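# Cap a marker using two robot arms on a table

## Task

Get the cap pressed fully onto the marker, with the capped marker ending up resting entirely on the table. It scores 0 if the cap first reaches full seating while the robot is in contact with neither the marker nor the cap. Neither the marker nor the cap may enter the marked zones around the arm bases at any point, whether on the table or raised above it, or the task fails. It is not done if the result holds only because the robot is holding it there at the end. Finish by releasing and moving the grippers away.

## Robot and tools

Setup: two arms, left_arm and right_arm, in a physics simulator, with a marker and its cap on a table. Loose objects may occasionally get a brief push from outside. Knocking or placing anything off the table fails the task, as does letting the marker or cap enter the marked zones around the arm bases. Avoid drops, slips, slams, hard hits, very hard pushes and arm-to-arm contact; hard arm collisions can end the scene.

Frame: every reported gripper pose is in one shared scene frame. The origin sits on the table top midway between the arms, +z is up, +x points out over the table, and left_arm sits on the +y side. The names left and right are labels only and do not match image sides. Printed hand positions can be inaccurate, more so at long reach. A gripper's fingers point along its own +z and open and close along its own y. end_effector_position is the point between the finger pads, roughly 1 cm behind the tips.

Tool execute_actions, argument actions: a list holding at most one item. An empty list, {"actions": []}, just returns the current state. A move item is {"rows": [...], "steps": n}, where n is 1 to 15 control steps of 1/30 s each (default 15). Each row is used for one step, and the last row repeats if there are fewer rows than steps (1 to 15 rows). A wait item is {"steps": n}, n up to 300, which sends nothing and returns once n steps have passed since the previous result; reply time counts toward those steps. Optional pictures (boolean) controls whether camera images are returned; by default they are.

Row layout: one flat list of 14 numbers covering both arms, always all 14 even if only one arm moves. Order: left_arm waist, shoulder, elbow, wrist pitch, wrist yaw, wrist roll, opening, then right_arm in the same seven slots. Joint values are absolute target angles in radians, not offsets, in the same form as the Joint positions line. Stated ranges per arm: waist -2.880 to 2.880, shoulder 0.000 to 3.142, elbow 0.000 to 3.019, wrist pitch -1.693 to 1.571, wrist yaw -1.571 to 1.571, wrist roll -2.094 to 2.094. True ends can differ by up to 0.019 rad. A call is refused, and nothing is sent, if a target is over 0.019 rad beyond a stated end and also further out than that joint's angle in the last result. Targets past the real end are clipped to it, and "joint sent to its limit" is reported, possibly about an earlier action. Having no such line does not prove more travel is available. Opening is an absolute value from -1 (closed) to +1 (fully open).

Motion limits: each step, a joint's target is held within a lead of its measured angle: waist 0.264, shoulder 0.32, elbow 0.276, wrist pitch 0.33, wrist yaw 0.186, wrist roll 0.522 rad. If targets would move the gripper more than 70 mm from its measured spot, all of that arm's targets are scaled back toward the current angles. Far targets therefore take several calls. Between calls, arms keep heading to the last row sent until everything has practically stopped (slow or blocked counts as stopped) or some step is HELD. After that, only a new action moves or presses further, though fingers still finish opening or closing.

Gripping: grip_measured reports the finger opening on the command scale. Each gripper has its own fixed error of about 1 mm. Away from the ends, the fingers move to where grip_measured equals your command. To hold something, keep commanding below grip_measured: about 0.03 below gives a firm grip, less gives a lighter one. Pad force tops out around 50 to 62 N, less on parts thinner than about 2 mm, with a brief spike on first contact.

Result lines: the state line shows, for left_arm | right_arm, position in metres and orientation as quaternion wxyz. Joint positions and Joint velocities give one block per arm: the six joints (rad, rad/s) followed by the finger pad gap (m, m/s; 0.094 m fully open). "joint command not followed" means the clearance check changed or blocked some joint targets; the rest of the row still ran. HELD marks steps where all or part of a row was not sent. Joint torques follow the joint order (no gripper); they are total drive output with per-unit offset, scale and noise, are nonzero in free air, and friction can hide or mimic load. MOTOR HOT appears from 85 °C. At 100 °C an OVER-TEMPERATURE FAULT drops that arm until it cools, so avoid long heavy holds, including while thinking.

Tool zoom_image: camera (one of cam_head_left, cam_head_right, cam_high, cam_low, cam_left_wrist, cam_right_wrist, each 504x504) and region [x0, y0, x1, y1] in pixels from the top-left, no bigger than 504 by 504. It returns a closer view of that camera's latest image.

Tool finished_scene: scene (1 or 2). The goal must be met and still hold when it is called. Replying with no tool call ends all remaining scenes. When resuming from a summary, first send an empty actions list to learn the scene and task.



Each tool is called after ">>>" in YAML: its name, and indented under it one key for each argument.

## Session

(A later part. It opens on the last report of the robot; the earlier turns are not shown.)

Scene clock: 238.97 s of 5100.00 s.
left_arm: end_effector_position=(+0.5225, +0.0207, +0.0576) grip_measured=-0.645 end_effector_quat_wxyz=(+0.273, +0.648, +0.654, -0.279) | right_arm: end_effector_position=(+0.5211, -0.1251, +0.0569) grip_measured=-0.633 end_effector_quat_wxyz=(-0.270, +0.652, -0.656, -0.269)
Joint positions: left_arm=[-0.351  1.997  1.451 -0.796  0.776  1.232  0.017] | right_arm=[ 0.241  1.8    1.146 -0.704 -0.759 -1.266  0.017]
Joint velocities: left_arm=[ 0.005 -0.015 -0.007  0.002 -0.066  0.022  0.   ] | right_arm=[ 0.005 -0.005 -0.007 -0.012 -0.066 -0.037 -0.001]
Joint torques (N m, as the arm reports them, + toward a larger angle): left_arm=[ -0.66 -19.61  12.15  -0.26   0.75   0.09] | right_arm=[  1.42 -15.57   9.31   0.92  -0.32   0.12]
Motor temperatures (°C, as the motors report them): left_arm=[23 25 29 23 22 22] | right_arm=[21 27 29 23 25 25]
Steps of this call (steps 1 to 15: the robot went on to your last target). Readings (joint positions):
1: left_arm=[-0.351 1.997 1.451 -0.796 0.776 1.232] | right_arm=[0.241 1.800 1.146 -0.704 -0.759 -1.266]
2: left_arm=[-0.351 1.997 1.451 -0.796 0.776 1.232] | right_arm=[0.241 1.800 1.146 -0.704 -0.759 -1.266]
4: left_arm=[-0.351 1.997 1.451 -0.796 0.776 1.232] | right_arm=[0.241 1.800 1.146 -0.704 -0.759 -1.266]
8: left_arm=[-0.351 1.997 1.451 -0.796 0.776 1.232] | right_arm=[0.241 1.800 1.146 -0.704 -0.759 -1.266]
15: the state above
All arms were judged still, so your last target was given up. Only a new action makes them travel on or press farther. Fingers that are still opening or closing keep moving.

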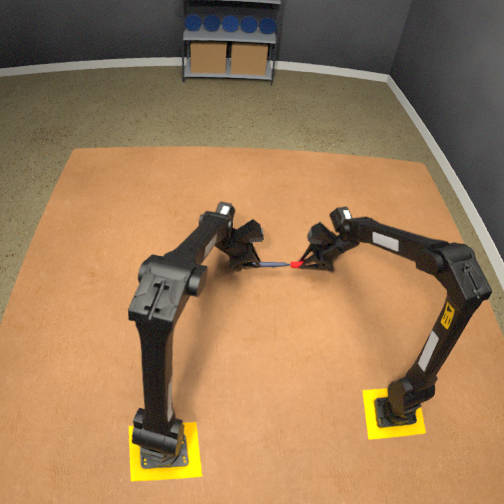

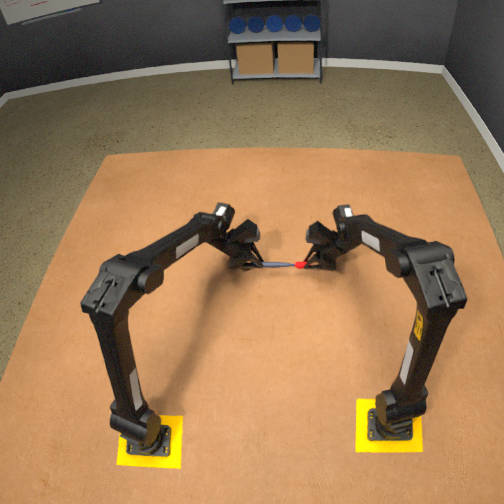

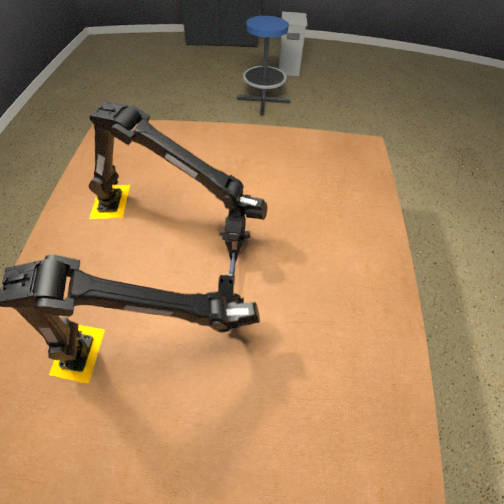

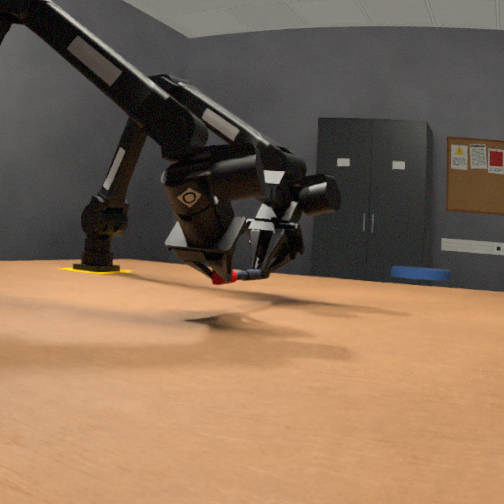

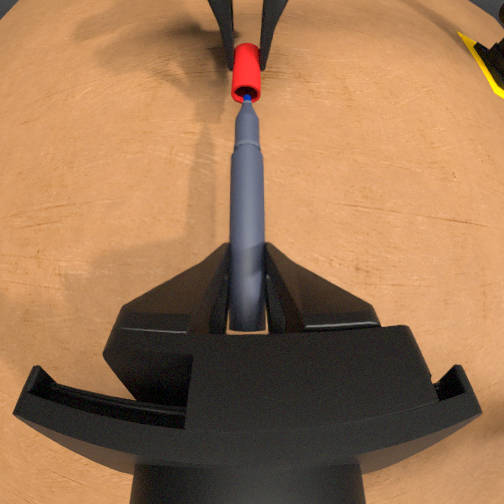

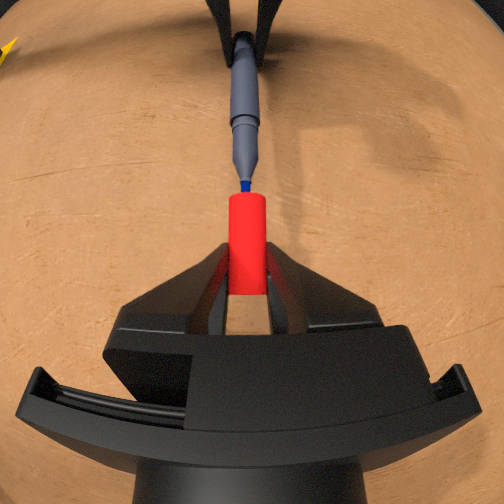

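>>> execute_actions:
  actions:
    - {"rows":[[-0.355,1.985,1.485,-0.81,0.779,1.242,-0.7,0.252,1.82,1.15,-0.684,-0.756,-1.255,-0.7],[-0.355,1.985,1.485,-0.81,0.779,1.242,-0.7,0.255,1.82,1.15,-0.681,-0.756,-1.252,-0.7],[-0.355,1.985,1.485,-0.81,0.779,1.242,-0.7,0.258,1.82,1.15,-0.678,-0.755,-1.249,-0.7],[-0.355,1.985,1.485,-0.81,0.779,1.242,-0.7,0.261,1.82,1.15,-0.675,-0.754,-1.246,-0.7],[-0.355,1.985,1.485,-0.81,0.779,1.242,-0.7,0.264,1.82,1.15,-0.671,-0.754,-1.242,-0.7],[-0.355,1.985,1.485,-0.81,0.779,1.242,-0.7,0.267,1.82,1.15,-0.667,-0.753,-1.238,-0.7],[-0.355,1.985,1.485,-0.81,0.779,1.242,-0.7,0.27,1.82,1.15,-0.663,-0.752,-1.234,-0.7],[-0.355,1.985,1.485,-0.81,0.779,1.242,-0.7,0.273,1.82,1.15,-0.659,-0.752,-1.23,-0.7],[-0.355,1.985,1.485,-0.81,0.779,1.242,-0.7,0.276,1.82,1.15,-0.655,-0.751,-1.226,-0.7],[-0.355,1.985,1.485,-0.81,0.779,1.242,-0.7,0.279,1.82,1.15,-0.651,-0.75,-1.222,-0.7],[-0.355,1.985,1.485,-0.81,0.779,1.242,-0.7,0.282,1.82,1.15,-0.647,-0.75,-1.218,-0.7],[-0.355,1.985,1.485,-0.81,0.779,1.242,-0.7,0.285,1.82,1.15,-0.643,-0.749,-1.215,-0.7]],"steps":15}
  pictures: false

>>> execute_actions:
  actions:
    - {"steps":15}

>>> zoom_image:
  camera: "cam_head_right"
  region: [255,245,325,280]

>>> zoom_image:
  camera: "cam_left_wrist"
  region: [190,40,310,180]

Scene clock: 260.63 s of 5100.00 s.
left_arm: end_effector_position=(+0.5225, +0.0207, +0.0576) grip_measured=-0.645 end_effector_quat_wxyz=(+0.273, +0.648, +0.654, -0.279) | right_arm: end_effector_position=(+0.5200, -0.1056, +0.0579) grip_measured=-0.633 end_effector_quat_wxyz=(-0.275, +0.658, -0.648, -0.266)
Joint positions: left_arm=[-0.351  1.997  1.451 -0.796  0.776  1.232  0.017] | right_arm=[ 0.28   1.8    1.146 -0.664 -0.752 -1.234  0.017]
Joint velocities: left_arm=[-0.024 -0.015 -0.027 -0.002  0.007 -0.037 -0.001] | right_arm=[ 0.044  0.005 -0.012  0.037  0.022  0.051 -0.   ]
Joint torques (N m, as the arm reports them, + toward a larger angle): left_arm=[ -0.61 -19.62  12.12  -0.25   0.73   0.1 ] | right_arm=[  0.94 -15.01   9.08   1.39  -0.29   0.17]
Motor temperatures (°C, as the motors report them): left_arm=[23 25 29 23 22 22] | right_arm=[21 27 29 23 25 25]
Steps of this call (steps 1 to 90: nothing new was sent; then 18.17 s passed at rest; steps 91 to 105: all 15 steps of this action). Readings (joint positions):
91: left_arm=[-0.351 1.997 1.451 -0.796 0.776 1.232] | right_arm=[0.242 1.800 1.146 -0.704 -0.759 -1.266]
92: left_arm=[-0.351 1.997 1.451 -0.796 0.776 1.232] | right_arm=[0.242 1.800 1.146 -0.704 -0.758 -1.266]
94: left_arm=[-0.351 1.997 1.451 -0.796 0.776 1.232] | right_arm=[0.244 1.800 1.146 -0.700 -0.757 -1.263]
98: left_arm=[-0.351 1.997 1.451 -0.796 0.776 1.232] | right_arm=[0.255 1.800 1.146 -0.686 -0.755 -1.253]
105: the state above

Scene clock: 261.13 s of 5100.00 s.
left_arm: end_effector_position=(+0.5225, +0.0207, +0.0576) grip_measured=-0.645 end_effector_quat_wxyz=(+0.273, +0.648, +0.654, -0.279) | right_arm: end_effector_position=(+0.5199, -0.1048, +0.0580) grip_measured=-0.633 end_effector_quat_wxyz=(-0.274, +0.657, -0.650, -0.267)
Joint positions: left_arm=[-0.351  1.997  1.451 -0.796  0.776  1.232  0.017] | right_arm=[ 0.281  1.8    1.146 -0.663 -0.752 -1.226  0.017]
Joint velocities: left_arm=[ 0.015 -0.005 -0.012  0.002 -0.081  0.037 -0.001] | right_arm=[ 0.005  0.015 -0.002 -0.012  0.037  0.007 -0.001]
Joint torques (N m, as the arm reports them, + toward a larger angle): left_arm=[ -0.58 -19.61  12.13  -0.24   0.73   0.1 ] | right_arm=[  0.71 -15.63   9.12   1.19  -0.27   0.16]
Motor temperatures (°C, as the motors report them): left_arm=[23 25 29 23 22 22] | right_arm=[21 27 29 23 25 25]
Steps of this call (steps 1 to 15: the robot went on to your last target). Readings (joint positions):
1: left_arm=[-0.351 1.997 1.451 -0.796 0.776 1.232] | right_arm=[0.281 1.800 1.146 -0.664 -0.752 -1.232]
2: left_arm=[-0.351 1.997 1.451 -0.796 0.776 1.232] | right_arm=[0.281 1.800 1.146 -0.664 -0.752 -1.231]
4: left_arm=[-0.351 1.997 1.451 -0.796 0.776 1.232] | right_arm=[0.281 1.800 1.146 -0.663 -0.752 -1.229]
8: left_arm=[-0.351 1.997 1.451 -0.796 0.776 1.232] | right_arm=[0.281 1.800 1.146 -0.663 -0.752 -1.228]
15: the state above
All arms were judged still, so your last target was given up. Only a new action makes them travel on or press farther. Fingers that are still opening or closing keep moving.

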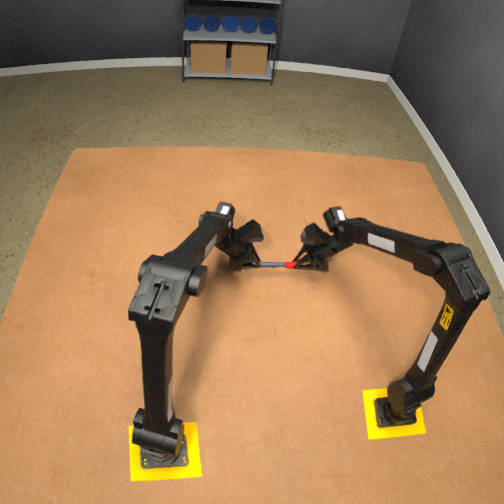

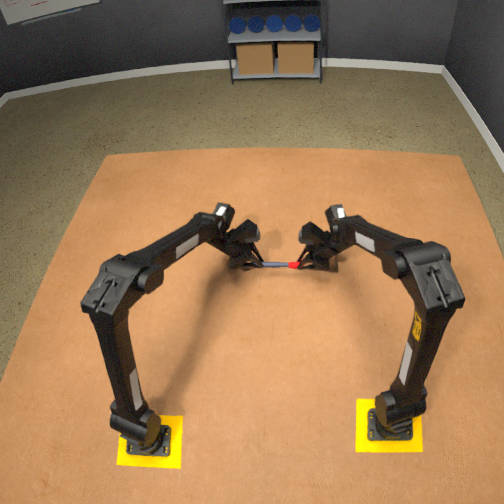

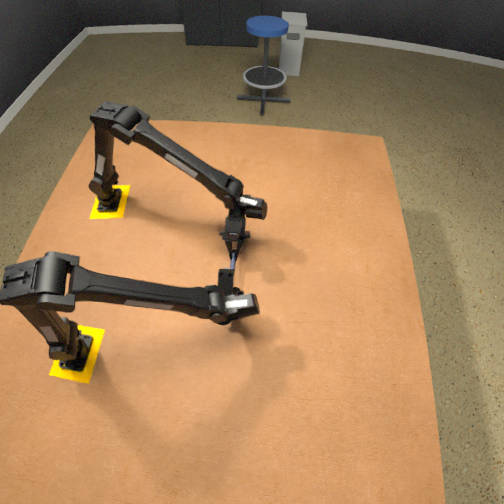

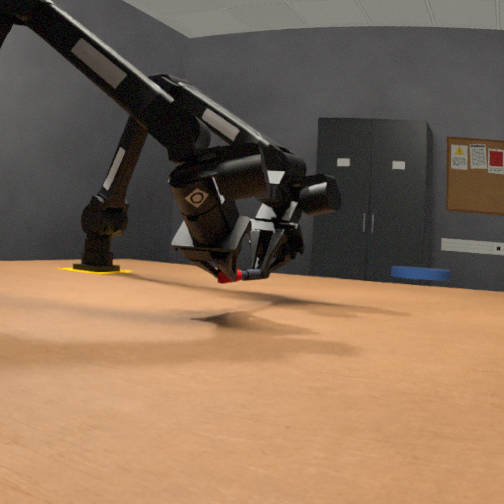

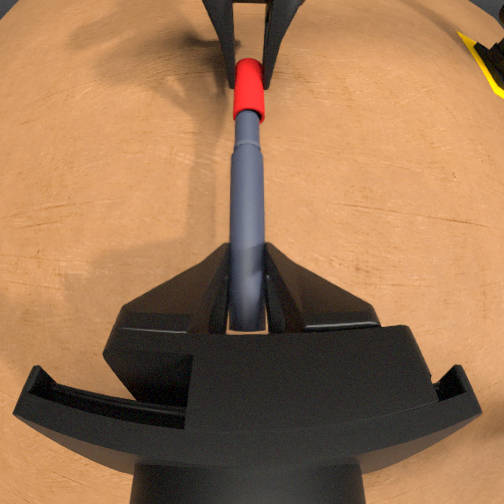

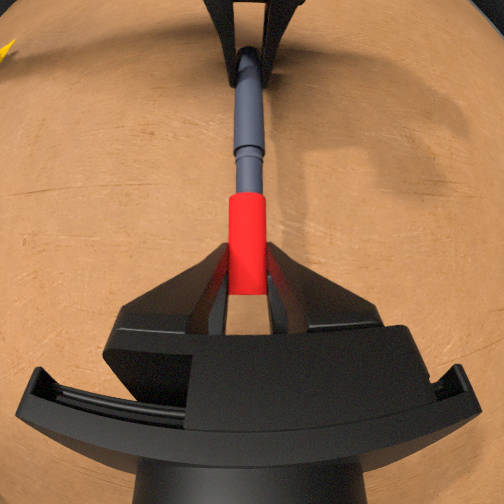

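Region (255, 245, 325, 280) of cam_head_right's 504x504 image, scaled by 7.200, with more detail than that image has.

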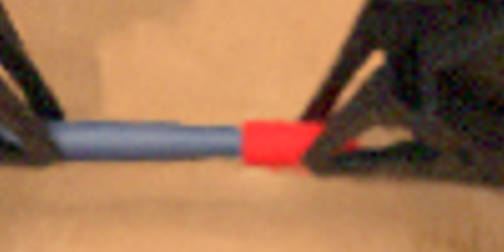

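Region (190, 40, 310, 180) of cam_left_wrist's 504x504 image, scaled by 3.600, with more detail than that image has; it fills the left 432 columns of this view, and the rest is white.

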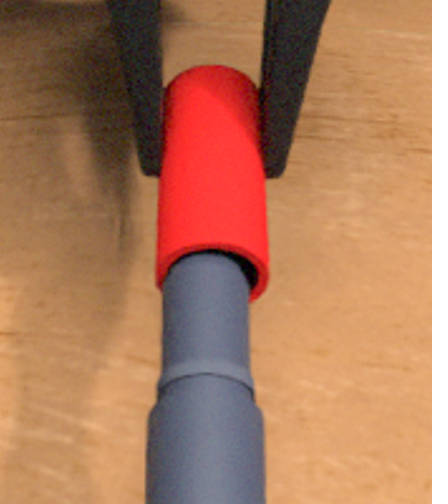

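>>> execute_actions:
  actions:
    - {"rows":[[-0.355,1.985,1.485,-0.81,0.779,1.242,-0.7,0.289,1.82,1.15,-0.638,-0.748,-1.21,-0.7],[-0.355,1.985,1.485,-0.81,0.779,1.242,-0.7,0.293,1.82,1.15,-0.633,-0.746,-1.205,-0.7],[-0.355,1.985,1.485,-0.81,0.779,1.242,-0.7,0.296,1.82,1.15,-0.629,-0.745,-1.2,-0.7],[-0.355,1.985,1.485,-0.81,0.779,1.242,-0.7,0.299,1.82,1.15,-0.625,-0.743,-1.196,-0.7],[-0.355,1.985,1.485,-0.81,0.779,1.242,-0.7,0.302,1.82,1.15,-0.621,-0.742,-1.192,-0.7],[-0.355,1.985,1.485,-0.81,0.779,1.242,-0.7,0.305,1.82,1.15,-0.617,-0.74,-1.188,-0.7],[-0.355,1.985,1.485,-0.81,0.779,1.242,-0.7,0.308,1.82,1.15,-0.613,-0.739,-1.184,-0.7],[-0.355,1.985,1.485,-0.81,0.779,1.242,-0.7,0.311,1.82,1.15,-0.609,-0.737,-1.18,-0.7],[-0.355,1.985,1.485,-0.81,0.779,1.242,-0.7,0.314,1.82,1.15,-0.605,-0.736,-1.176,-0.7],[-0.355,1.985,1.485,-0.81,0.779,1.242,-0.7,0.317,1.82,1.15,-0.601,-0.734,-1.172,-0.7],[-0.355,1.985,1.485,-0.81,0.779,1.242,-0.7,0.32,1.82,1.15,-0.597,-0.733,-1.168,-0.7],[-0.355,1.985,1.485,-0.81,0.779,1.242,-0.7,0.323,1.82,1.15,-0.592,-0.732,-1.164,-0.7],[-0.355,1.985,1.485,-0.81,0.779,1.242,-0.7,0.325,1.82,1.15,-0.587,-0.731,-1.16,-0.7]],"steps":15}
  pictures: false

>>> execute_actions:
  actions:
    - {"steps":15}

>>> zoom_image:
  camera: "cam_left_wrist"
  region: [190,40,310,180]

Scene clock: 278.93 s of 5100.00 s.
left_arm: end_effector_position=(+0.5224, +0.0207, +0.0576) grip_measured=-0.645 end_effector_quat_wxyz=(+0.273, +0.648, +0.654, -0.280) | right_arm: end_effector_position=(+0.5212, -0.0862, +0.0588) grip_measured=-0.633 end_effector_quat_wxyz=(-0.280, +0.660, -0.647, -0.259)
Joint positions: left_arm=[-0.351  1.997  1.451 -0.796  0.777  1.232  0.017] | right_arm=[ 0.319  1.8    1.146 -0.611 -0.733 -1.182  0.017]
Joint velocities: left_arm=[-0.015 -0.005 -0.017 -0.007 -0.022 -0.007  0.   ] | right_arm=[ 0.063 -0.015 -0.007  0.076 -0.007  0.051 -0.   ]
Joint torques (N m, as the arm reports them, + toward a larger angle): left_arm=[ -0.79 -19.72  12.13  -0.26   0.69   0.1 ] | right_arm=[  1.11 -16.01   9.24   1.13  -0.34   0.17]
Motor temperatures (°C, as the motors report them): left_arm=[23 25 30 23 22 22] | right_arm=[21 27 29 23 25 25]
Steps of this call (steps 1 to 90: nothing new was sent; then 14.30 s passed at rest; steps 91 to 105: all 15 steps of this action). Readings (joint positions):
91: left_arm=[-0.351 1.997 1.451 -0.796 0.776 1.232] | right_arm=[0.281 1.800 1.146 -0.662 -0.751 -1.226]
92: left_arm=[-0.351 1.997 1.451 -0.796 0.776 1.232] | right_arm=[0.282 1.800 1.145 -0.660 -0.750 -1.224]
94: left_arm=[-0.351 1.997 1.451 -0.796 0.776 1.232] | right_arm=[0.283 1.800 1.146 -0.653 -0.747 -1.219]
98: left_arm=[-0.351 1.997 1.451 -0.796 0.776 1.232] | right_arm=[0.292 1.800 1.145 -0.641 -0.741 -1.207]
105: the state above

Scene clock: 279.43 s of 5100.00 s.
left_arm: end_effector_position=(+0.5224, +0.0206, +0.0577) grip_measured=-0.645 end_effector_quat_wxyz=(+0.273, +0.648, +0.654, -0.280) | right_arm: end_effector_position=(+0.5209, -0.0851, +0.0587) grip_measured=-0.633 end_effector_quat_wxyz=(-0.280, +0.658, -0.649, -0.260)
Joint positions: left_arm=[-0.351  1.997  1.451 -0.796  0.777  1.232  0.017] | right_arm=[ 0.321  1.8    1.145 -0.609 -0.732 -1.172  0.017]
Joint velocities: left_arm=[-0.015 -0.005 -0.002  0.002 -0.051 -0.037 -0.   ] | right_arm=[-0.005 -0.024 -0.007 -0.022  0.066 -0.066 -0.   ]
Joint torques (N m, as the arm reports them, + toward a larger angle): left_arm=[ -0.55 -19.65  12.12  -0.26   0.69   0.1 ] | right_arm=[  1.19 -15.83   9.36   1.4   -0.31   0.18]
Motor temperatures (°C, as the motors report them): left_arm=[23 25 30 23 22 22] | right_arm=[21 27 29 23 25 25]
Steps of this call (steps 1 to 15: the robot went on to your last target). Readings (joint positions):
1: left_arm=[-0.351 1.997 1.451 -0.796 0.777 1.232] | right_arm=[0.320 1.800 1.145 -0.610 -0.733 -1.180]
2: left_arm=[-0.351 1.997 1.451 -0.796 0.777 1.232] | right_arm=[0.321 1.800 1.145 -0.609 -0.732 -1.178]
4: left_arm=[-0.351 1.997 1.451 -0.796 0.777 1.232] | right_arm=[0.321 1.800 1.145 -0.609 -0.732 -1.176]
8: left_arm=[-0.351 1.997 1.451 -0.796 0.777 1.232] | right_arm=[0.321 1.800 1.145 -0.609 -0.732 -1.173]
15: the state above

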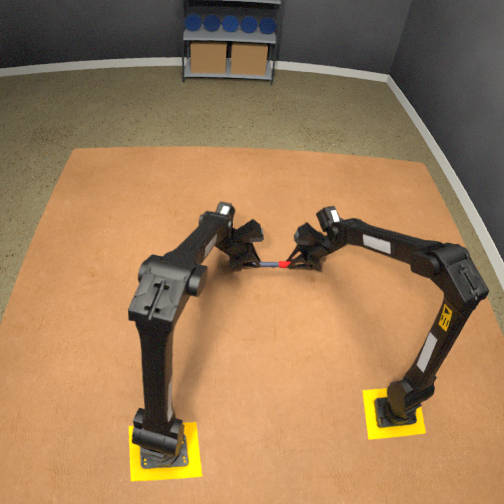

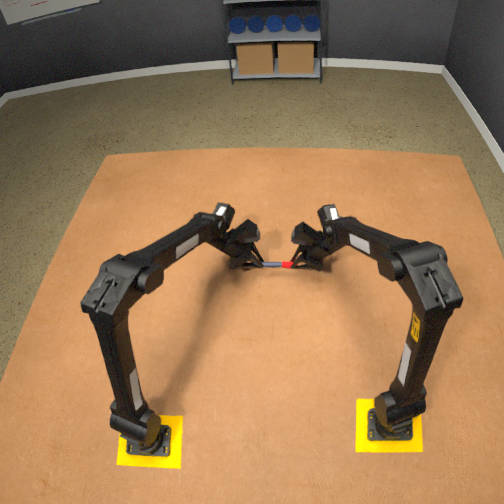

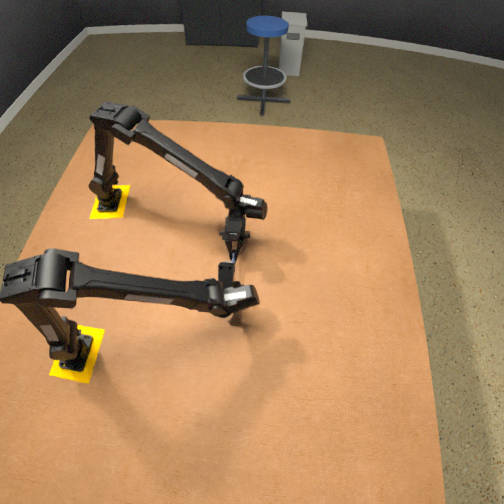

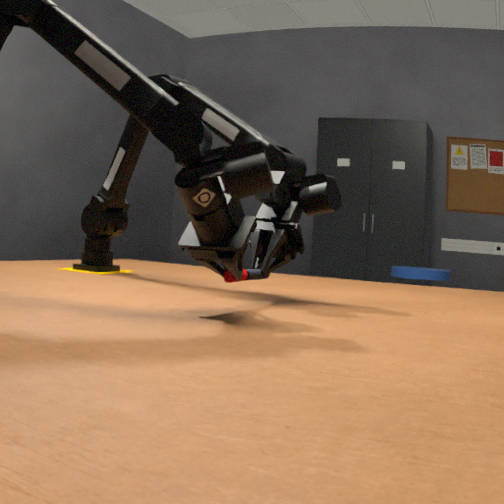

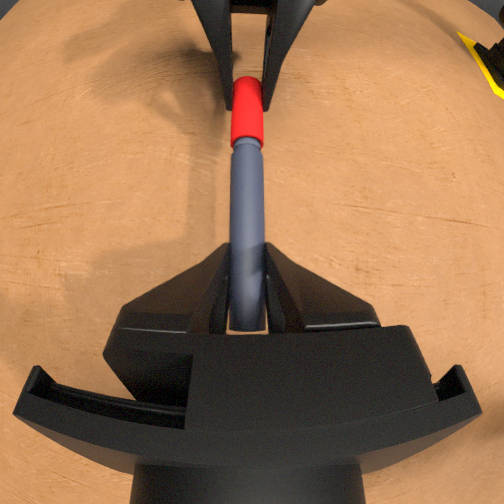

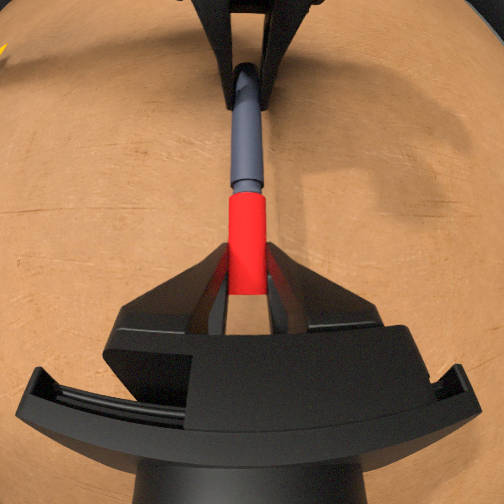

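Region (190, 40, 310, 180) of cam_left_wrist's 504x504 image, scaled by 3.600, with more detail than that image has; it fills the left 432 columns of this view, and the rest is white.

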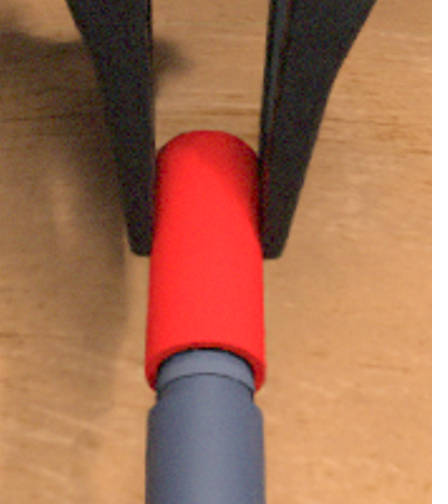

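>>> execute_actions:
  actions:
    - {"rows":[[-0.357,1.985,1.485,-0.805,0.78,1.242,-0.7,0.329,1.822,1.152,-0.586,-0.731,-1.159,-0.7],[-0.359,1.985,1.485,-0.802,0.781,1.242,-0.7,0.332,1.822,1.154,-0.585,-0.731,-1.158,-0.7],[-0.361,1.985,1.485,-0.8,0.782,1.242,-0.7,0.335,1.822,1.156,-0.584,-0.732,-1.157,-0.7],[-0.363,1.985,1.485,-0.798,0.783,1.242,-0.7,0.338,1.822,1.158,-0.583,-0.733,-1.156,-0.7],[-0.366,1.985,1.485,-0.796,0.784,1.242,-0.7,0.341,1.822,1.16,-0.582,-0.734,-1.155,-0.7],[-0.369,1.985,1.485,-0.795,0.785,1.242,-0.7,0.344,1.822,1.161,-0.581,-0.735,-1.154,-0.7],[-0.372,1.985,1.485,-0.794,0.786,1.242,-0.7,0.347,1.822,1.162,-0.58,-0.736,-1.153,-0.7],[-0.375,1.985,1.485,-0.793,0.787,1.242,-0.7,0.35,1.822,1.163,-0.579,-0.737,-1.152,-0.7],[-0.378,1.985,1.485,-0.792,0.788,1.242,-0.7,0.353,1.822,1.164,-0.578,-0.739,-1.151,-0.7],[-0.381,1.985,1.485,-0.791,0.789,1.242,-0.7,0.356,1.822,1.165,-0.577,-0.74,-1.15,-0.7],[-0.384,1.985,1.485,-0.79,0.791,1.242,-0.7,0.359,1.822,1.166,-0.576,-0.742,-1.15,-0.7],[-0.387,1.985,1.485,-0.789,0.792,1.242,-0.7,0.362,1.822,1.167,-0.575,-0.743,-1.15,-0.7],[-0.39,1.985,1.485,-0.788,0.793,1.242,-0.7,0.365,1.822,1.168,-0.574,-0.745,-1.15,-0.7]],"steps":15}
  pictures: false

>>> execute_actions:
  actions:
    - {"rows":[[-0.393,1.985,1.485,-0.787,0.794,1.242,-0.7,0.368,1.822,1.168,-0.574,-0.746,-1.15,-0.7],[-0.396,1.985,1.485,-0.787,0.795,1.242,-0.7,0.371,1.822,1.168,-0.573,-0.747,-1.15,-0.7],[-0.399,1.985,1.485,-0.786,0.797,1.242,-0.7,0.374,1.822,1.168,-0.572,-0.749,-1.15,-0.7],[-0.402,1.985,1.485,-0.785,0.798,1.242,-0.7,0.377,1.822,1.168,-0.572,-0.75,-1.15,-0.7],[-0.405,1.985,1.485,-0.785,0.799,1.242,-0.7,0.38,1.822,1.168,-0.571,-0.751,-1.15,-0.7],[-0.408,1.985,1.485,-0.784,0.801,1.242,-0.7,0.383,1.822,1.168,-0.57,-0.753,-1.15,-0.7],[-0.411,1.985,1.485,-0.783,0.802,1.242,-0.7,0.386,1.822,1.168,-0.57,-0.754,-1.15,-0.7],[-0.414,1.985,1.485,-0.783,0.803,1.242,-0.7,0.389,1.822,1.168,-0.569,-0.755,-1.15,-0.7],[-0.417,1.985,1.485,-0.782,0.805,1.242,-0.7,0.392,1.822,1.168,-0.568,-0.757,-1.15,-0.7],[-0.42,1.985,1.485,-0.781,0.806,1.242,-0.7,0.395,1.822,1.168,-0.568,-0.758,-1.15,-0.7]],"steps":15}

>>> zoom_image:
  camera: "cam_right_wrist"
  region: [200,140,300,240]

Scene clock: 311.40 s of 5100.00 s.
left_arm: end_effector_position=(+0.5218, +0.0194, +0.0583) grip_measured=-0.645 end_effector_quat_wxyz=(+0.274, +0.648, +0.652, -0.282) | right_arm: end_effector_position=(+0.5200, -0.0802, +0.0591) grip_measured=-0.633 end_effector_quat_wxyz=(-0.280, +0.659, -0.648, -0.260)
Joint positions: left_arm=[-0.352  1.997  1.451 -0.796  0.782  1.234  0.017] | right_arm=[ 0.331  1.8    1.145 -0.6   -0.731 -1.162  0.017]
Joint velocities: left_arm=[ 0.005  0.015 -0.017 -0.002 -0.022 -0.022 -0.002] | right_arm=[ 0.015 -0.015  0.002  0.007 -0.007 -0.007 -0.001]
Joint torques (N m, as the arm reports them, + toward a larger angle): left_arm=[ -3.78 -19.36  12.15   0.66   1.11   0.07] | right_arm=[  2.48 -15.96  11.38   1.3   -0.83   0.15]
Motor temperatures (°C, as the motors report them): left_arm=[23 25 30 23 22 22] | right_arm=[21 27 29 23 25 25]
Steps of this call (steps 1 to 15: the robot went on to your last target; steps 16 to 90: nothing new was sent; then 28.47 s passed at rest; steps 91 to 105: all 15 steps of this action). Readings (joint positions):
91: left_arm=[-0.351 1.997 1.451 -0.796 0.777 1.232] | right_arm=[0.321 1.800 1.146 -0.609 -0.732 -1.171]
92: left_arm=[-0.351 1.997 1.451 -0.796 0.778 1.232] | right_arm=[0.321 1.800 1.145 -0.609 -0.732 -1.171]
94: left_arm=[-0.351 1.997 1.451 -0.796 0.780 1.232] | right_arm=[0.323 1.800 1.145 -0.607 -0.732 -1.170]
98: left_arm=[-0.351 1.997 1.451 -0.796 0.780 1.233] | right_arm=[0.325 1.800 1.145 -0.604 -0.731 -1.167]
105: the state above

Scene clock: 311.90 s of 5100.00 s.
left_arm: end_effector_position=(+0.5213, +0.0183, +0.0586) grip_measured=-0.645 end_effector_quat_wxyz=(+0.275, +0.649, +0.651, -0.283) | right_arm: end_effector_position=(+0.5190, -0.0769, +0.0591) grip_measured=-0.633 end_effector_quat_wxyz=(-0.281, +0.660, -0.646, -0.261)
Joint positions: left_arm=[-0.354  1.997  1.451 -0.796  0.785  1.236  0.017] | right_arm=[ 0.337  1.801  1.145 -0.596 -0.732 -1.159  0.017]
Joint velocities: left_arm=[-0.005 -0.005  0.002 -0.012 -0.095 -0.022 -0.001] | right_arm=[-0.015  0.005 -0.012  0.012 -0.051  0.095  0.   ]
Joint torques (N m, as the arm reports them, + toward a larger angle): left_arm=[ -6.3  -19.68  12.13   0.97   1.53   0.04] | right_arm=[  4.61 -15.72  11.04   1.59  -1.26   0.17]
Motor temperatures (°C, as the motors report them): left_arm=[23 25 30 23 22 22] | right_arm=[21 27 29 23 25 25]
Steps of this call (steps 1 to 15: all 15 steps of this action). Readings (joint positions):
1: left_arm=[-0.352 1.997 1.451 -0.796 0.782 1.234] | right_arm=[0.331 1.800 1.145 -0.600 -0.731 -1.162]
2: left_arm=[-0.352 1.997 1.451 -0.796 0.782 1.234] | right_arm=[0.331 1.800 1.145 -0.600 -0.731 -1.161]
4: left_arm=[-0.352 1.997 1.451 -0.796 0.782 1.234] | right_arm=[0.331 1.800 1.145 -0.600 -0.731 -1.161]
8: left_arm=[-0.352 1.997 1.451 -0.796 0.782 1.235] | right_arm=[0.332 1.801 1.145 -0.598 -0.731 -1.160]
15: the state above

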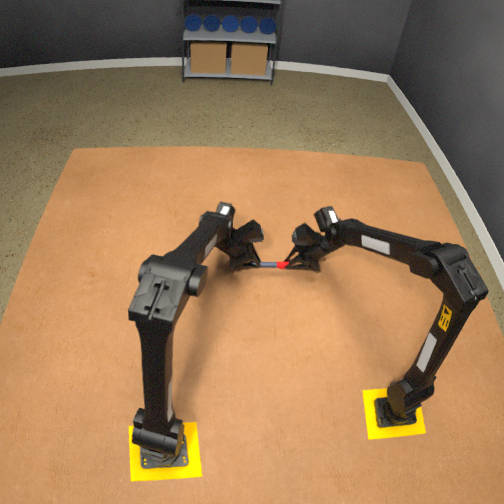

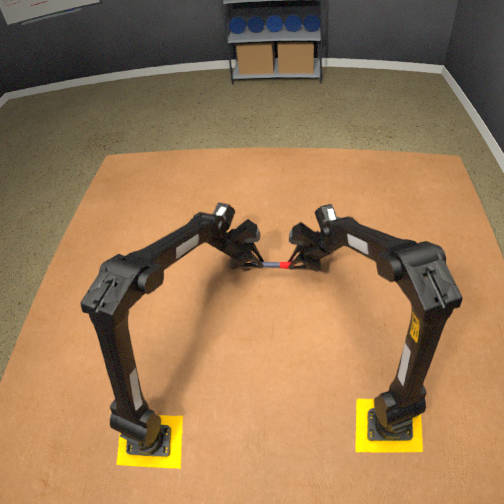

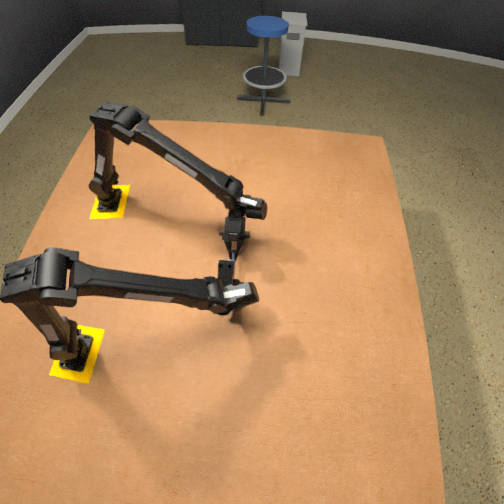

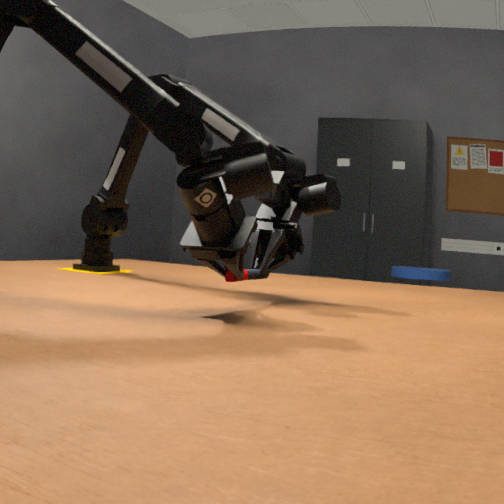

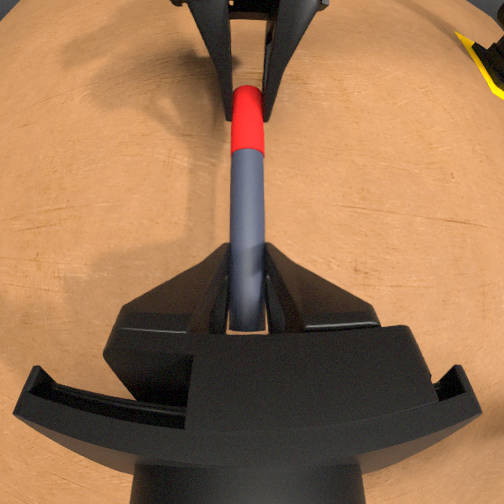

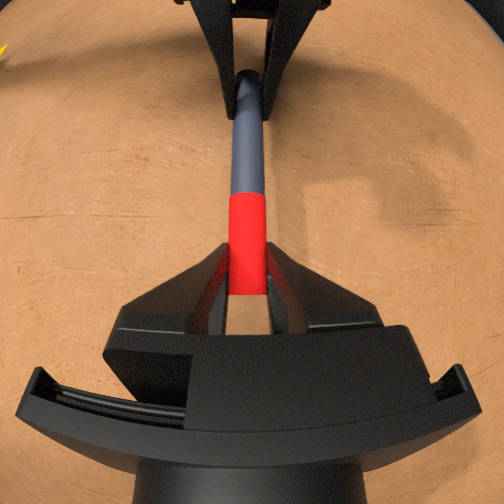

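Region (200, 140, 300, 240) of cam_right_wrist's 504x504 image, scaled by 5.040, with more detail than that image has.

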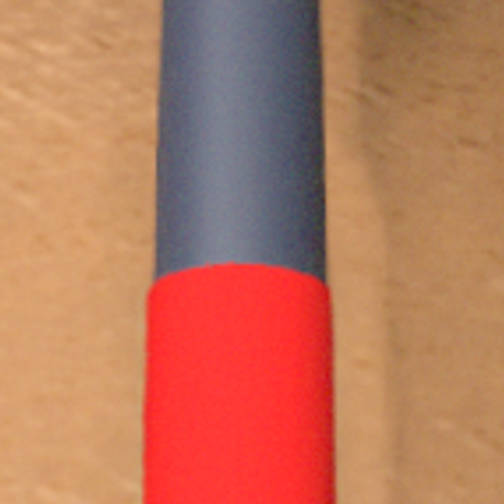

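>>> execute_actions:
  actions:
    - {"rows":[[-0.41,1.985,1.485,-0.785,0.802,1.242,-0.7,0.386,1.82,1.165,-0.572,-0.754,-1.155,-0.7],[-0.4,1.985,1.485,-0.787,0.799,1.242,-0.7,0.377,1.82,1.165,-0.576,-0.75,-1.155,-0.7],[-0.39,1.985,1.485,-0.789,0.796,1.242,-0.7,0.368,1.82,1.165,-0.58,-0.746,-1.155,-0.7],[-0.38,1.985,1.485,-0.791,0.793,1.242,-0.7,0.359,1.82,1.165,-0.584,-0.742,-1.155,-0.7],[-0.37,1.985,1.485,-0.793,0.79,1.242,-0.7,0.35,1.82,1.165,-0.588,-0.738,-1.155,-0.7],[-0.36,1.985,1.485,-0.795,0.787,1.242,-0.7,0.342,1.82,1.165,-0.59,-0.735,-1.155,-0.7],[-0.353,1.985,1.485,-0.796,0.785,1.242,-0.7,0.335,1.82,1.165,-0.59,-0.733,-1.155,-0.7],[-0.353,1.985,1.485,-0.796,0.785,1.242,-0.7,0.335,1.82,1.165,-0.59,-0.733,-1.155,-0.65],[-0.353,1.985,1.485,-0.796,0.785,1.242,-0.7,0.335,1.82,1.165,-0.59,-0.733,-1.155,-0.6],[-0.353,1.985,1.485,-0.796,0.785,1.242,-0.7,0.335,1.82,1.165,-0.59,-0.733,-1.155,-0.45],[-0.353,1.985,1.485,-0.796,0.785,1.242,-0.7,0.335,1.82,1.165,-0.59,-0.733,-1.155,-0.2],[-0.353,1.985,1.485,-0.796,0.785,1.242,-0.7,0.335,1.82,1.165,-0.59,-0.733,-1.155,0.1]],"steps":15}
  pictures: false

>>> execute_actions:
  actions:
    - {"rows":[[-0.353,1.99,1.485,-0.79,0.785,1.242,-0.7,0.335,1.81,1.165,-0.59,-0.733,-1.155,0.1],[-0.353,1.995,1.485,-0.785,0.784,1.242,-0.7,0.335,1.8,1.165,-0.59,-0.733,-1.155,0.1],[-0.353,2.0,1.485,-0.78,0.783,1.242,-0.7,0.33,1.79,1.165,-0.6,-0.733,-1.155,0.1],[-0.353,2.005,1.485,-0.775,0.782,1.242,-0.7,0.32,1.78,1.165,-0.61,-0.733,-1.155,0.1],[-0.353,2.01,1.485,-0.77,0.781,1.242,-0.7,0.31,1.77,1.165,-0.62,-0.733,-1.155,0.1],[-0.353,2.015,1.485,-0.765,0.78,1.242,-0.7,0.295,1.76,1.165,-0.635,-0.733,-1.155,0.1],[-0.353,2.02,1.485,-0.76,0.779,1.242,-0.7,0.28,1.75,1.165,-0.65,-0.733,-1.155,0.1],[-0.353,2.025,1.485,-0.755,0.778,1.242,-0.7,0.26,1.74,1.165,-0.665,-0.733,-1.155,0.1],[-0.353,2.03,1.485,-0.75,0.777,1.242,-0.7,0.24,1.73,1.165,-0.68,-0.733,-1.155,0.1],[-0.353,2.035,1.485,-0.745,0.776,1.242,-0.7,0.22,1.72,1.165,-0.69,-0.733,-1.155,0.1],[-0.353,2.04,1.485,-0.74,0.775,1.242,-0.7,0.19,1.71,1.165,-0.7,-0.733,-1.155,0.1],[-0.353,2.044,1.485,-0.735,0.775,1.242,-0.7,0.16,1.7,1.165,-0.7,-0.733,-1.155,0.1],[-0.353,2.047,1.485,-0.73,0.775,1.242,-0.7,0.13,1.69,1.165,-0.7,-0.733,-1.155,0.1],[-0.353,2.05,1.485,-0.725,0.775,1.242,-0.7,0.1,1.68,1.165,-0.7,-0.733,-1.155,0.1],[-0.353,2.05,1.485,-0.72,0.775,1.242,-0.7,0.08,1.67,1.165,-0.7,-0.733,-1.155,0.1]],"steps":15}
  pictures: false

>>> execute_actions:
  actions:
    - {"steps":20}

Scene clock: 344.10 s of 5100.00 s.
left_arm: end_effector_position=(+0.5214, +0.0186, +0.0583) grip_measured=-0.645 end_effector_quat_wxyz=(+0.274, +0.649, +0.651, -0.282) | right_arm: end_effector_position=(+0.5199, -0.0781, +0.0590) grip_measured=+0.095 end_effector_quat_wxyz=(-0.281, +0.659, -0.647, -0.260)
Joint positions: left_arm=[-0.354  1.997  1.451 -0.796  0.782  1.236  0.017] | right_arm=[ 0.334  1.801  1.146 -0.596 -0.731 -1.159  0.051]
Joint velocities: left_arm=[-0.005 -0.015  0.007 -0.012  0.037  0.007 -0.001] | right_arm=[-0.024 -0.015 -0.002  0.007 -0.037  0.051  0.004]
Joint torques (N m, as the arm reports them, + toward a larger angle): left_arm=[  0.02 -19.58  12.16   0.36   0.75   0.05] | right_arm=[  0.53 -16.62  11.08   0.76  -0.45   0.08]
Motor temperatures (°C, as the motors report them): left_arm=[23 25 30 23 23 22] | right_arm=[21 27 30 23 28 25]
Steps of this call (steps 1 to 15: the robot went on to your last target; steps 16 to 90: nothing new was sent; then 28.70 s passed at rest; steps 91 to 105: all 15 steps of this action). Readings (joint positions):
91: left_arm=[-0.354 1.997 1.451 -0.796 0.783 1.236] | right_arm=[0.337 1.801 1.145 -0.596 -0.732 -1.159]
92: left_arm=[-0.354 1.997 1.451 -0.796 0.782 1.236] | right_arm=[0.337 1.801 1.145 -0.596 -0.731 -1.159]
94: left_arm=[-0.354 1.997 1.451 -0.796 0.780 1.236] | right_arm=[0.337 1.801 1.145 -0.596 -0.728 -1.159]
98: left_arm=[-0.354 1.997 1.451 -0.796 0.779 1.236] | right_arm=[0.334 1.801 1.145 -0.596 -0.727 -1.159]
105: the state above

Scene clock: 344.60 s of 5100.00 s.
left_arm: end_effector_position=(+0.5268, +0.0180, +0.0328) grip_measured=-0.645 end_effector_quat_wxyz=(+0.274, +0.650, +0.652, -0.279) | right_arm: end_effector_position=(+0.5500, -0.1731, +0.0969) grip_measured=+0.097 end_effector_quat_wxyz=(+0.304, -0.596, +0.706, +0.233)
Joint positions: left_arm=[-0.354  2.042  1.451 -0.749  0.776  1.236  0.017] | right_arm=[ 0.148  1.717  1.145 -0.681 -0.732 -1.159  0.052]
Joint velocities: left_arm=[ 0.005  0.151  0.007  0.115  0.007 -0.037 -0.001] | right_arm=[-1.021 -0.396 -0.002 -0.017  0.037  0.051 -0.   ]
Joint torques (N m, as the arm reports them, + toward a larger angle): left_arm=[  0.11 -19.1   11.87   1.1    0.61   0.04] | right_arm=[  1.08 -18.87  11.42  -0.13  -0.4    0.08]
Motor temperatures (°C, as the motors report them): left_arm=[23 25 30 23 23 22] | right_arm=[21 27 30 23 28 25]
Steps of this call (steps 1 to 15: all 15 steps of this action). Readings (joint positions):
1: left_arm=[-0.354 1.997 1.451 -0.796 0.782 1.236] | right_arm=[0.334 1.801 1.146 -0.596 -0.731 -1.159]
2: left_arm=[-0.354 1.997 1.451 -0.796 0.782 1.236] | right_arm=[0.334 1.801 1.146 -0.596 -0.731 -1.159]
4: left_arm=[-0.354 1.997 1.451 -0.796 0.782 1.236] | right_arm=[0.334 1.801 1.145 -0.596 -0.731 -1.159]
8: left_arm=[-0.354 2.004 1.451 -0.782 0.780 1.236] | right_arm=[0.315 1.791 1.145 -0.624 -0.731 -1.159]
15: the state above

Scene clock: 345.27 s of 5100.00 s.
left_arm: end_effector_position=(+0.5273, +0.0180, +0.0250) grip_measured=-0.645 end_effector_quat_wxyz=(+0.272, +0.650, +0.652, -0.279) | right_arm: end_effector_position=(+0.5614, -0.2080, +0.1198) grip_measured=+0.097 end_effector_quat_wxyz=(+0.328, -0.576, +0.718, +0.211)
Joint positions: left_arm=[-0.354  2.056  1.451 -0.739  0.775  1.236  0.017] | right_arm=[ 0.081  1.671  1.145 -0.683 -0.732 -1.159  0.052]
Joint velocities: left_arm=[-0.015  0.015  0.002 -0.002  0.022  0.037  0.   ] | right_arm=[ 0.005 -0.005 -0.002  0.007  0.066 -0.051  0.001]
Joint torques (N m, as the arm reports them, + toward a larger angle): left_arm=[ -0.19 -19.52  11.83   1.14   0.61   0.05] | right_arm=[  0.59 -16.6   11.64   0.06  -0.41   0.1 ]
Motor temperatures (°C, as the motors report them): left_arm=[23 25 30 23 23 22] | right_arm=[21 27 30 23 28 25]
Steps of this call (steps 1 to 20: the robot went on to your last target). Readings (joint positions):
1: left_arm=[-0.354 2.047 1.451 -0.745 0.775 1.236] | right_arm=[0.115 1.705 1.146 -0.681 -0.732 -1.159]
2: left_arm=[-0.354 2.051 1.451 -0.743 0.775 1.236] | right_arm=[0.086 1.693 1.146 -0.681 -0.732 -1.159]
4: left_arm=[-0.354 2.055 1.451 -0.741 0.775 1.236] | right_arm=[0.049 1.677 1.146 -0.681 -0.732 -1.159]
8: left_arm=[-0.354 2.056 1.451 -0.739 0.775 1.236] | right_arm=[0.050 1.671 1.145 -0.682 -0.732 -1.159]
20: the state above

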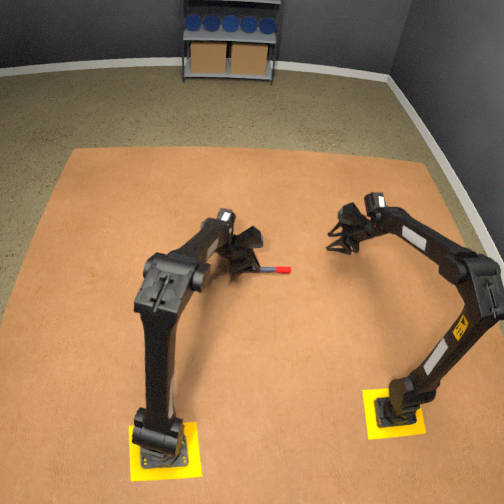

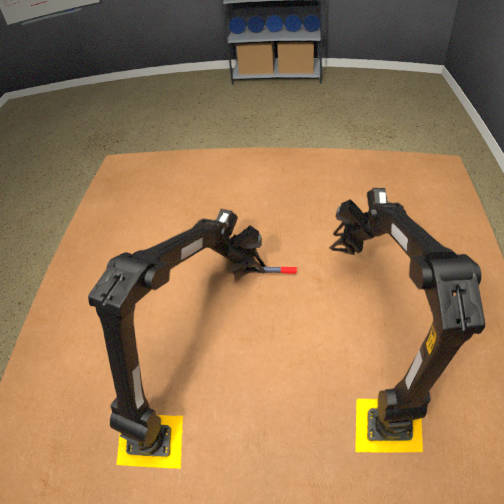

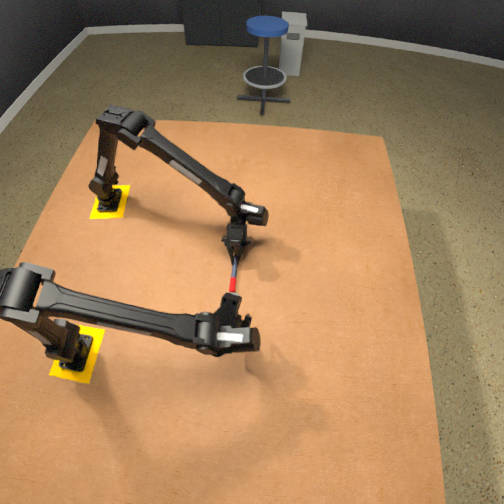

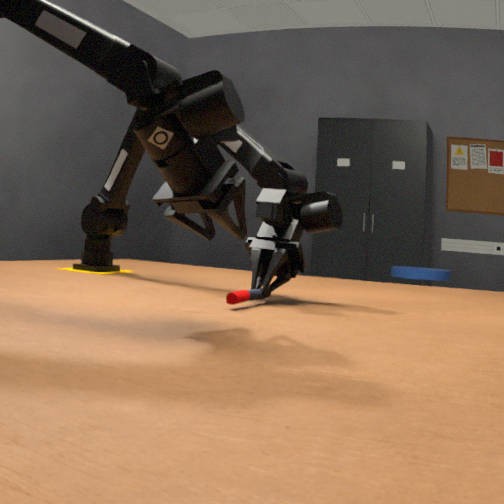

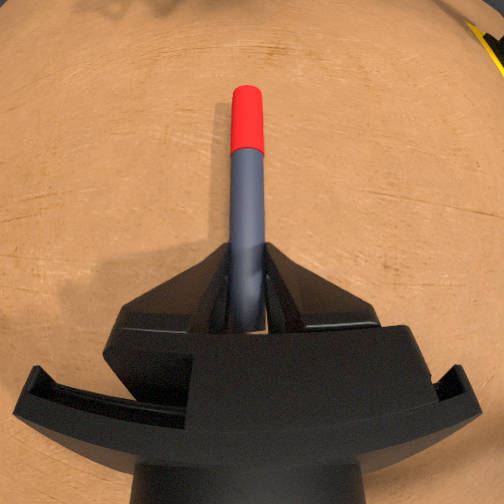

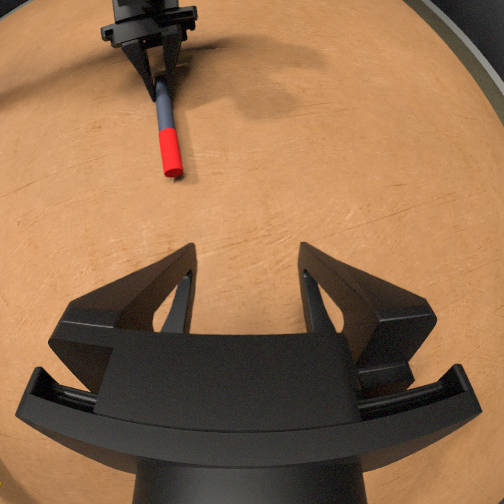

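About 6 mm left.

>>> execute_actions:
  actions:
    - {"rows":[[-0.353,2.058,1.485,-0.72,0.775,1.242,-0.7,0.08,1.67,1.165,-0.7,-0.733,-1.155,0.1],[-0.353,2.063,1.485,-0.72,0.775,1.242,-0.7,0.08,1.67,1.165,-0.7,-0.733,-1.155,0.1],[-0.353,2.067,1.485,-0.72,0.775,1.242,-0.7,0.08,1.67,1.165,-0.7,-0.733,-1.155,0.1],[-0.353,2.071,1.485,-0.72,0.775,1.242,-0.7,0.08,1.67,1.165,-0.7,-0.733,-1.155,0.1]],"steps":15}

>>> zoom_image:
  camera: "cam_low"
  region: [210,265,310,320]

Scene clock: 355.23 s of 5100.00 s.
left_arm: end_effector_position=(+0.5260, +0.0183, +0.0177) grip_measured=-0.645 end_effector_quat_wxyz=(+0.267, +0.649, +0.654, -0.282) | right_arm: end_effector_position=(+0.5614, -0.2080, +0.1198) grip_measured=+0.097 end_effector_quat_wxyz=(+0.328, -0.576, +0.718, +0.211)
Joint positions: left_arm=[-0.354  2.068  1.451 -0.739  0.775  1.236  0.017] | right_arm=[ 0.081  1.671  1.145 -0.683 -0.732 -1.159  0.052]
Joint velocities: left_arm=[ 0.005 -0.015  0.007 -0.002 -0.066 -0.051  0.   ] | right_arm=[-0.024  0.005  0.007  0.012 -0.022 -0.007  0.001]
Joint torques (N m, as the arm reports them, + toward a larger angle): left_arm=[ -0.11 -18.9   11.74   1.13   0.61   0.05] | right_arm=[  1.46 -16.99  11.64   0.03  -0.41   0.09]
Motor temperatures (°C, as the motors report them): left_arm=[23 25 30 23 23 22] | right_arm=[21 27 30 23 27 25]
Steps of this call (steps 1 to 15: the robot went on to your last target; steps 16 to 90: nothing new was sent; then 6.47 s passed at rest; steps 91 to 105: all 15 steps of this action). Readings (joint positions):
91: left_arm=[-0.354 2.056 1.451 -0.739 0.775 1.236] | right_arm=[0.081 1.671 1.145 -0.683 -0.732 -1.159]
92: left_arm=[-0.354 2.056 1.451 -0.739 0.775 1.236] | right_arm=[0.081 1.671 1.145 -0.683 -0.732 -1.159]
94: left_arm=[-0.354 2.057 1.451 -0.739 0.775 1.236] | right_arm=[0.081 1.671 1.145 -0.683 -0.732 -1.159]
98: left_arm=[-0.354 2.063 1.451 -0.739 0.775 1.236] | right_arm=[0.081 1.671 1.145 -0.683 -0.732 -1.159]
105: the state above

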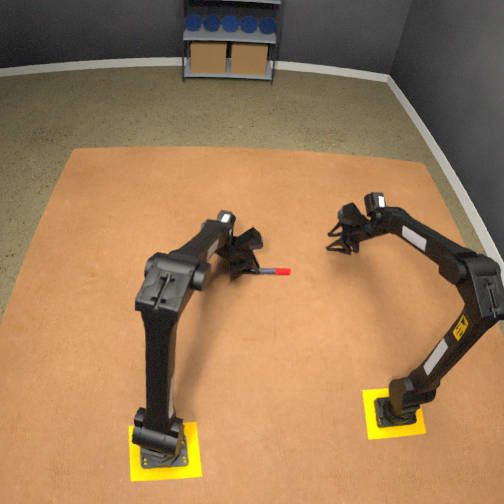

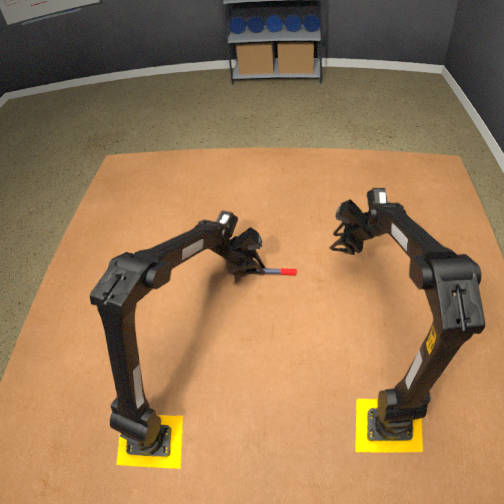

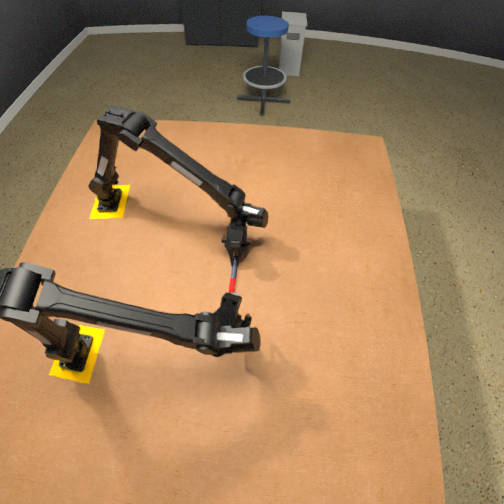

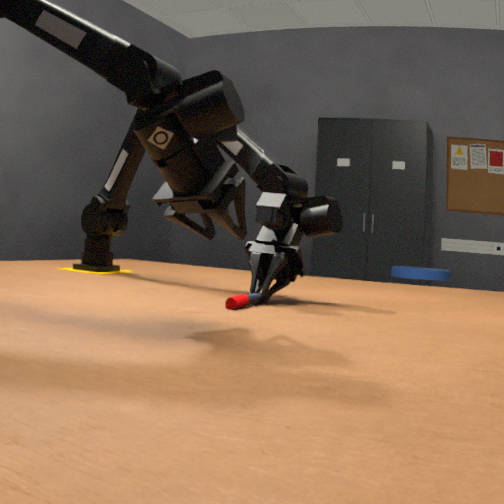

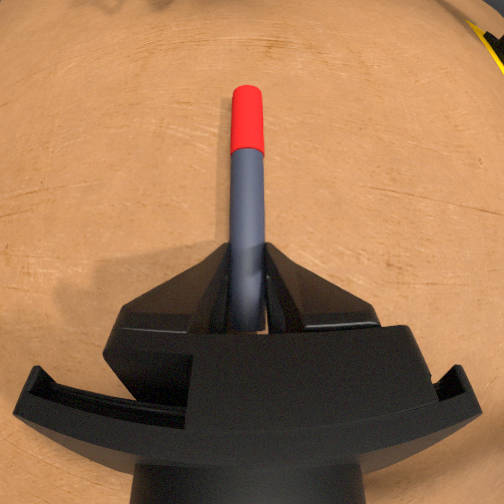

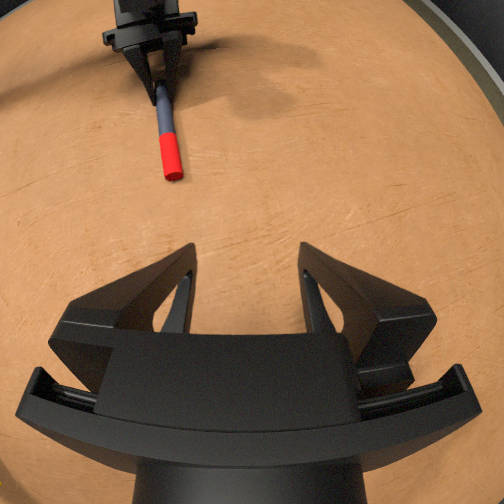

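Region (210, 265, 310, 320) of cam_low's 504x504 image, scaled by 5.040, with more detail than that image has; it fills the top 277 rows of this view, and the rest is white.

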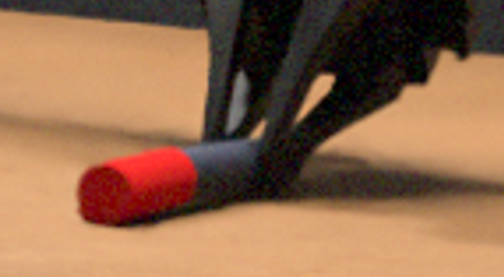

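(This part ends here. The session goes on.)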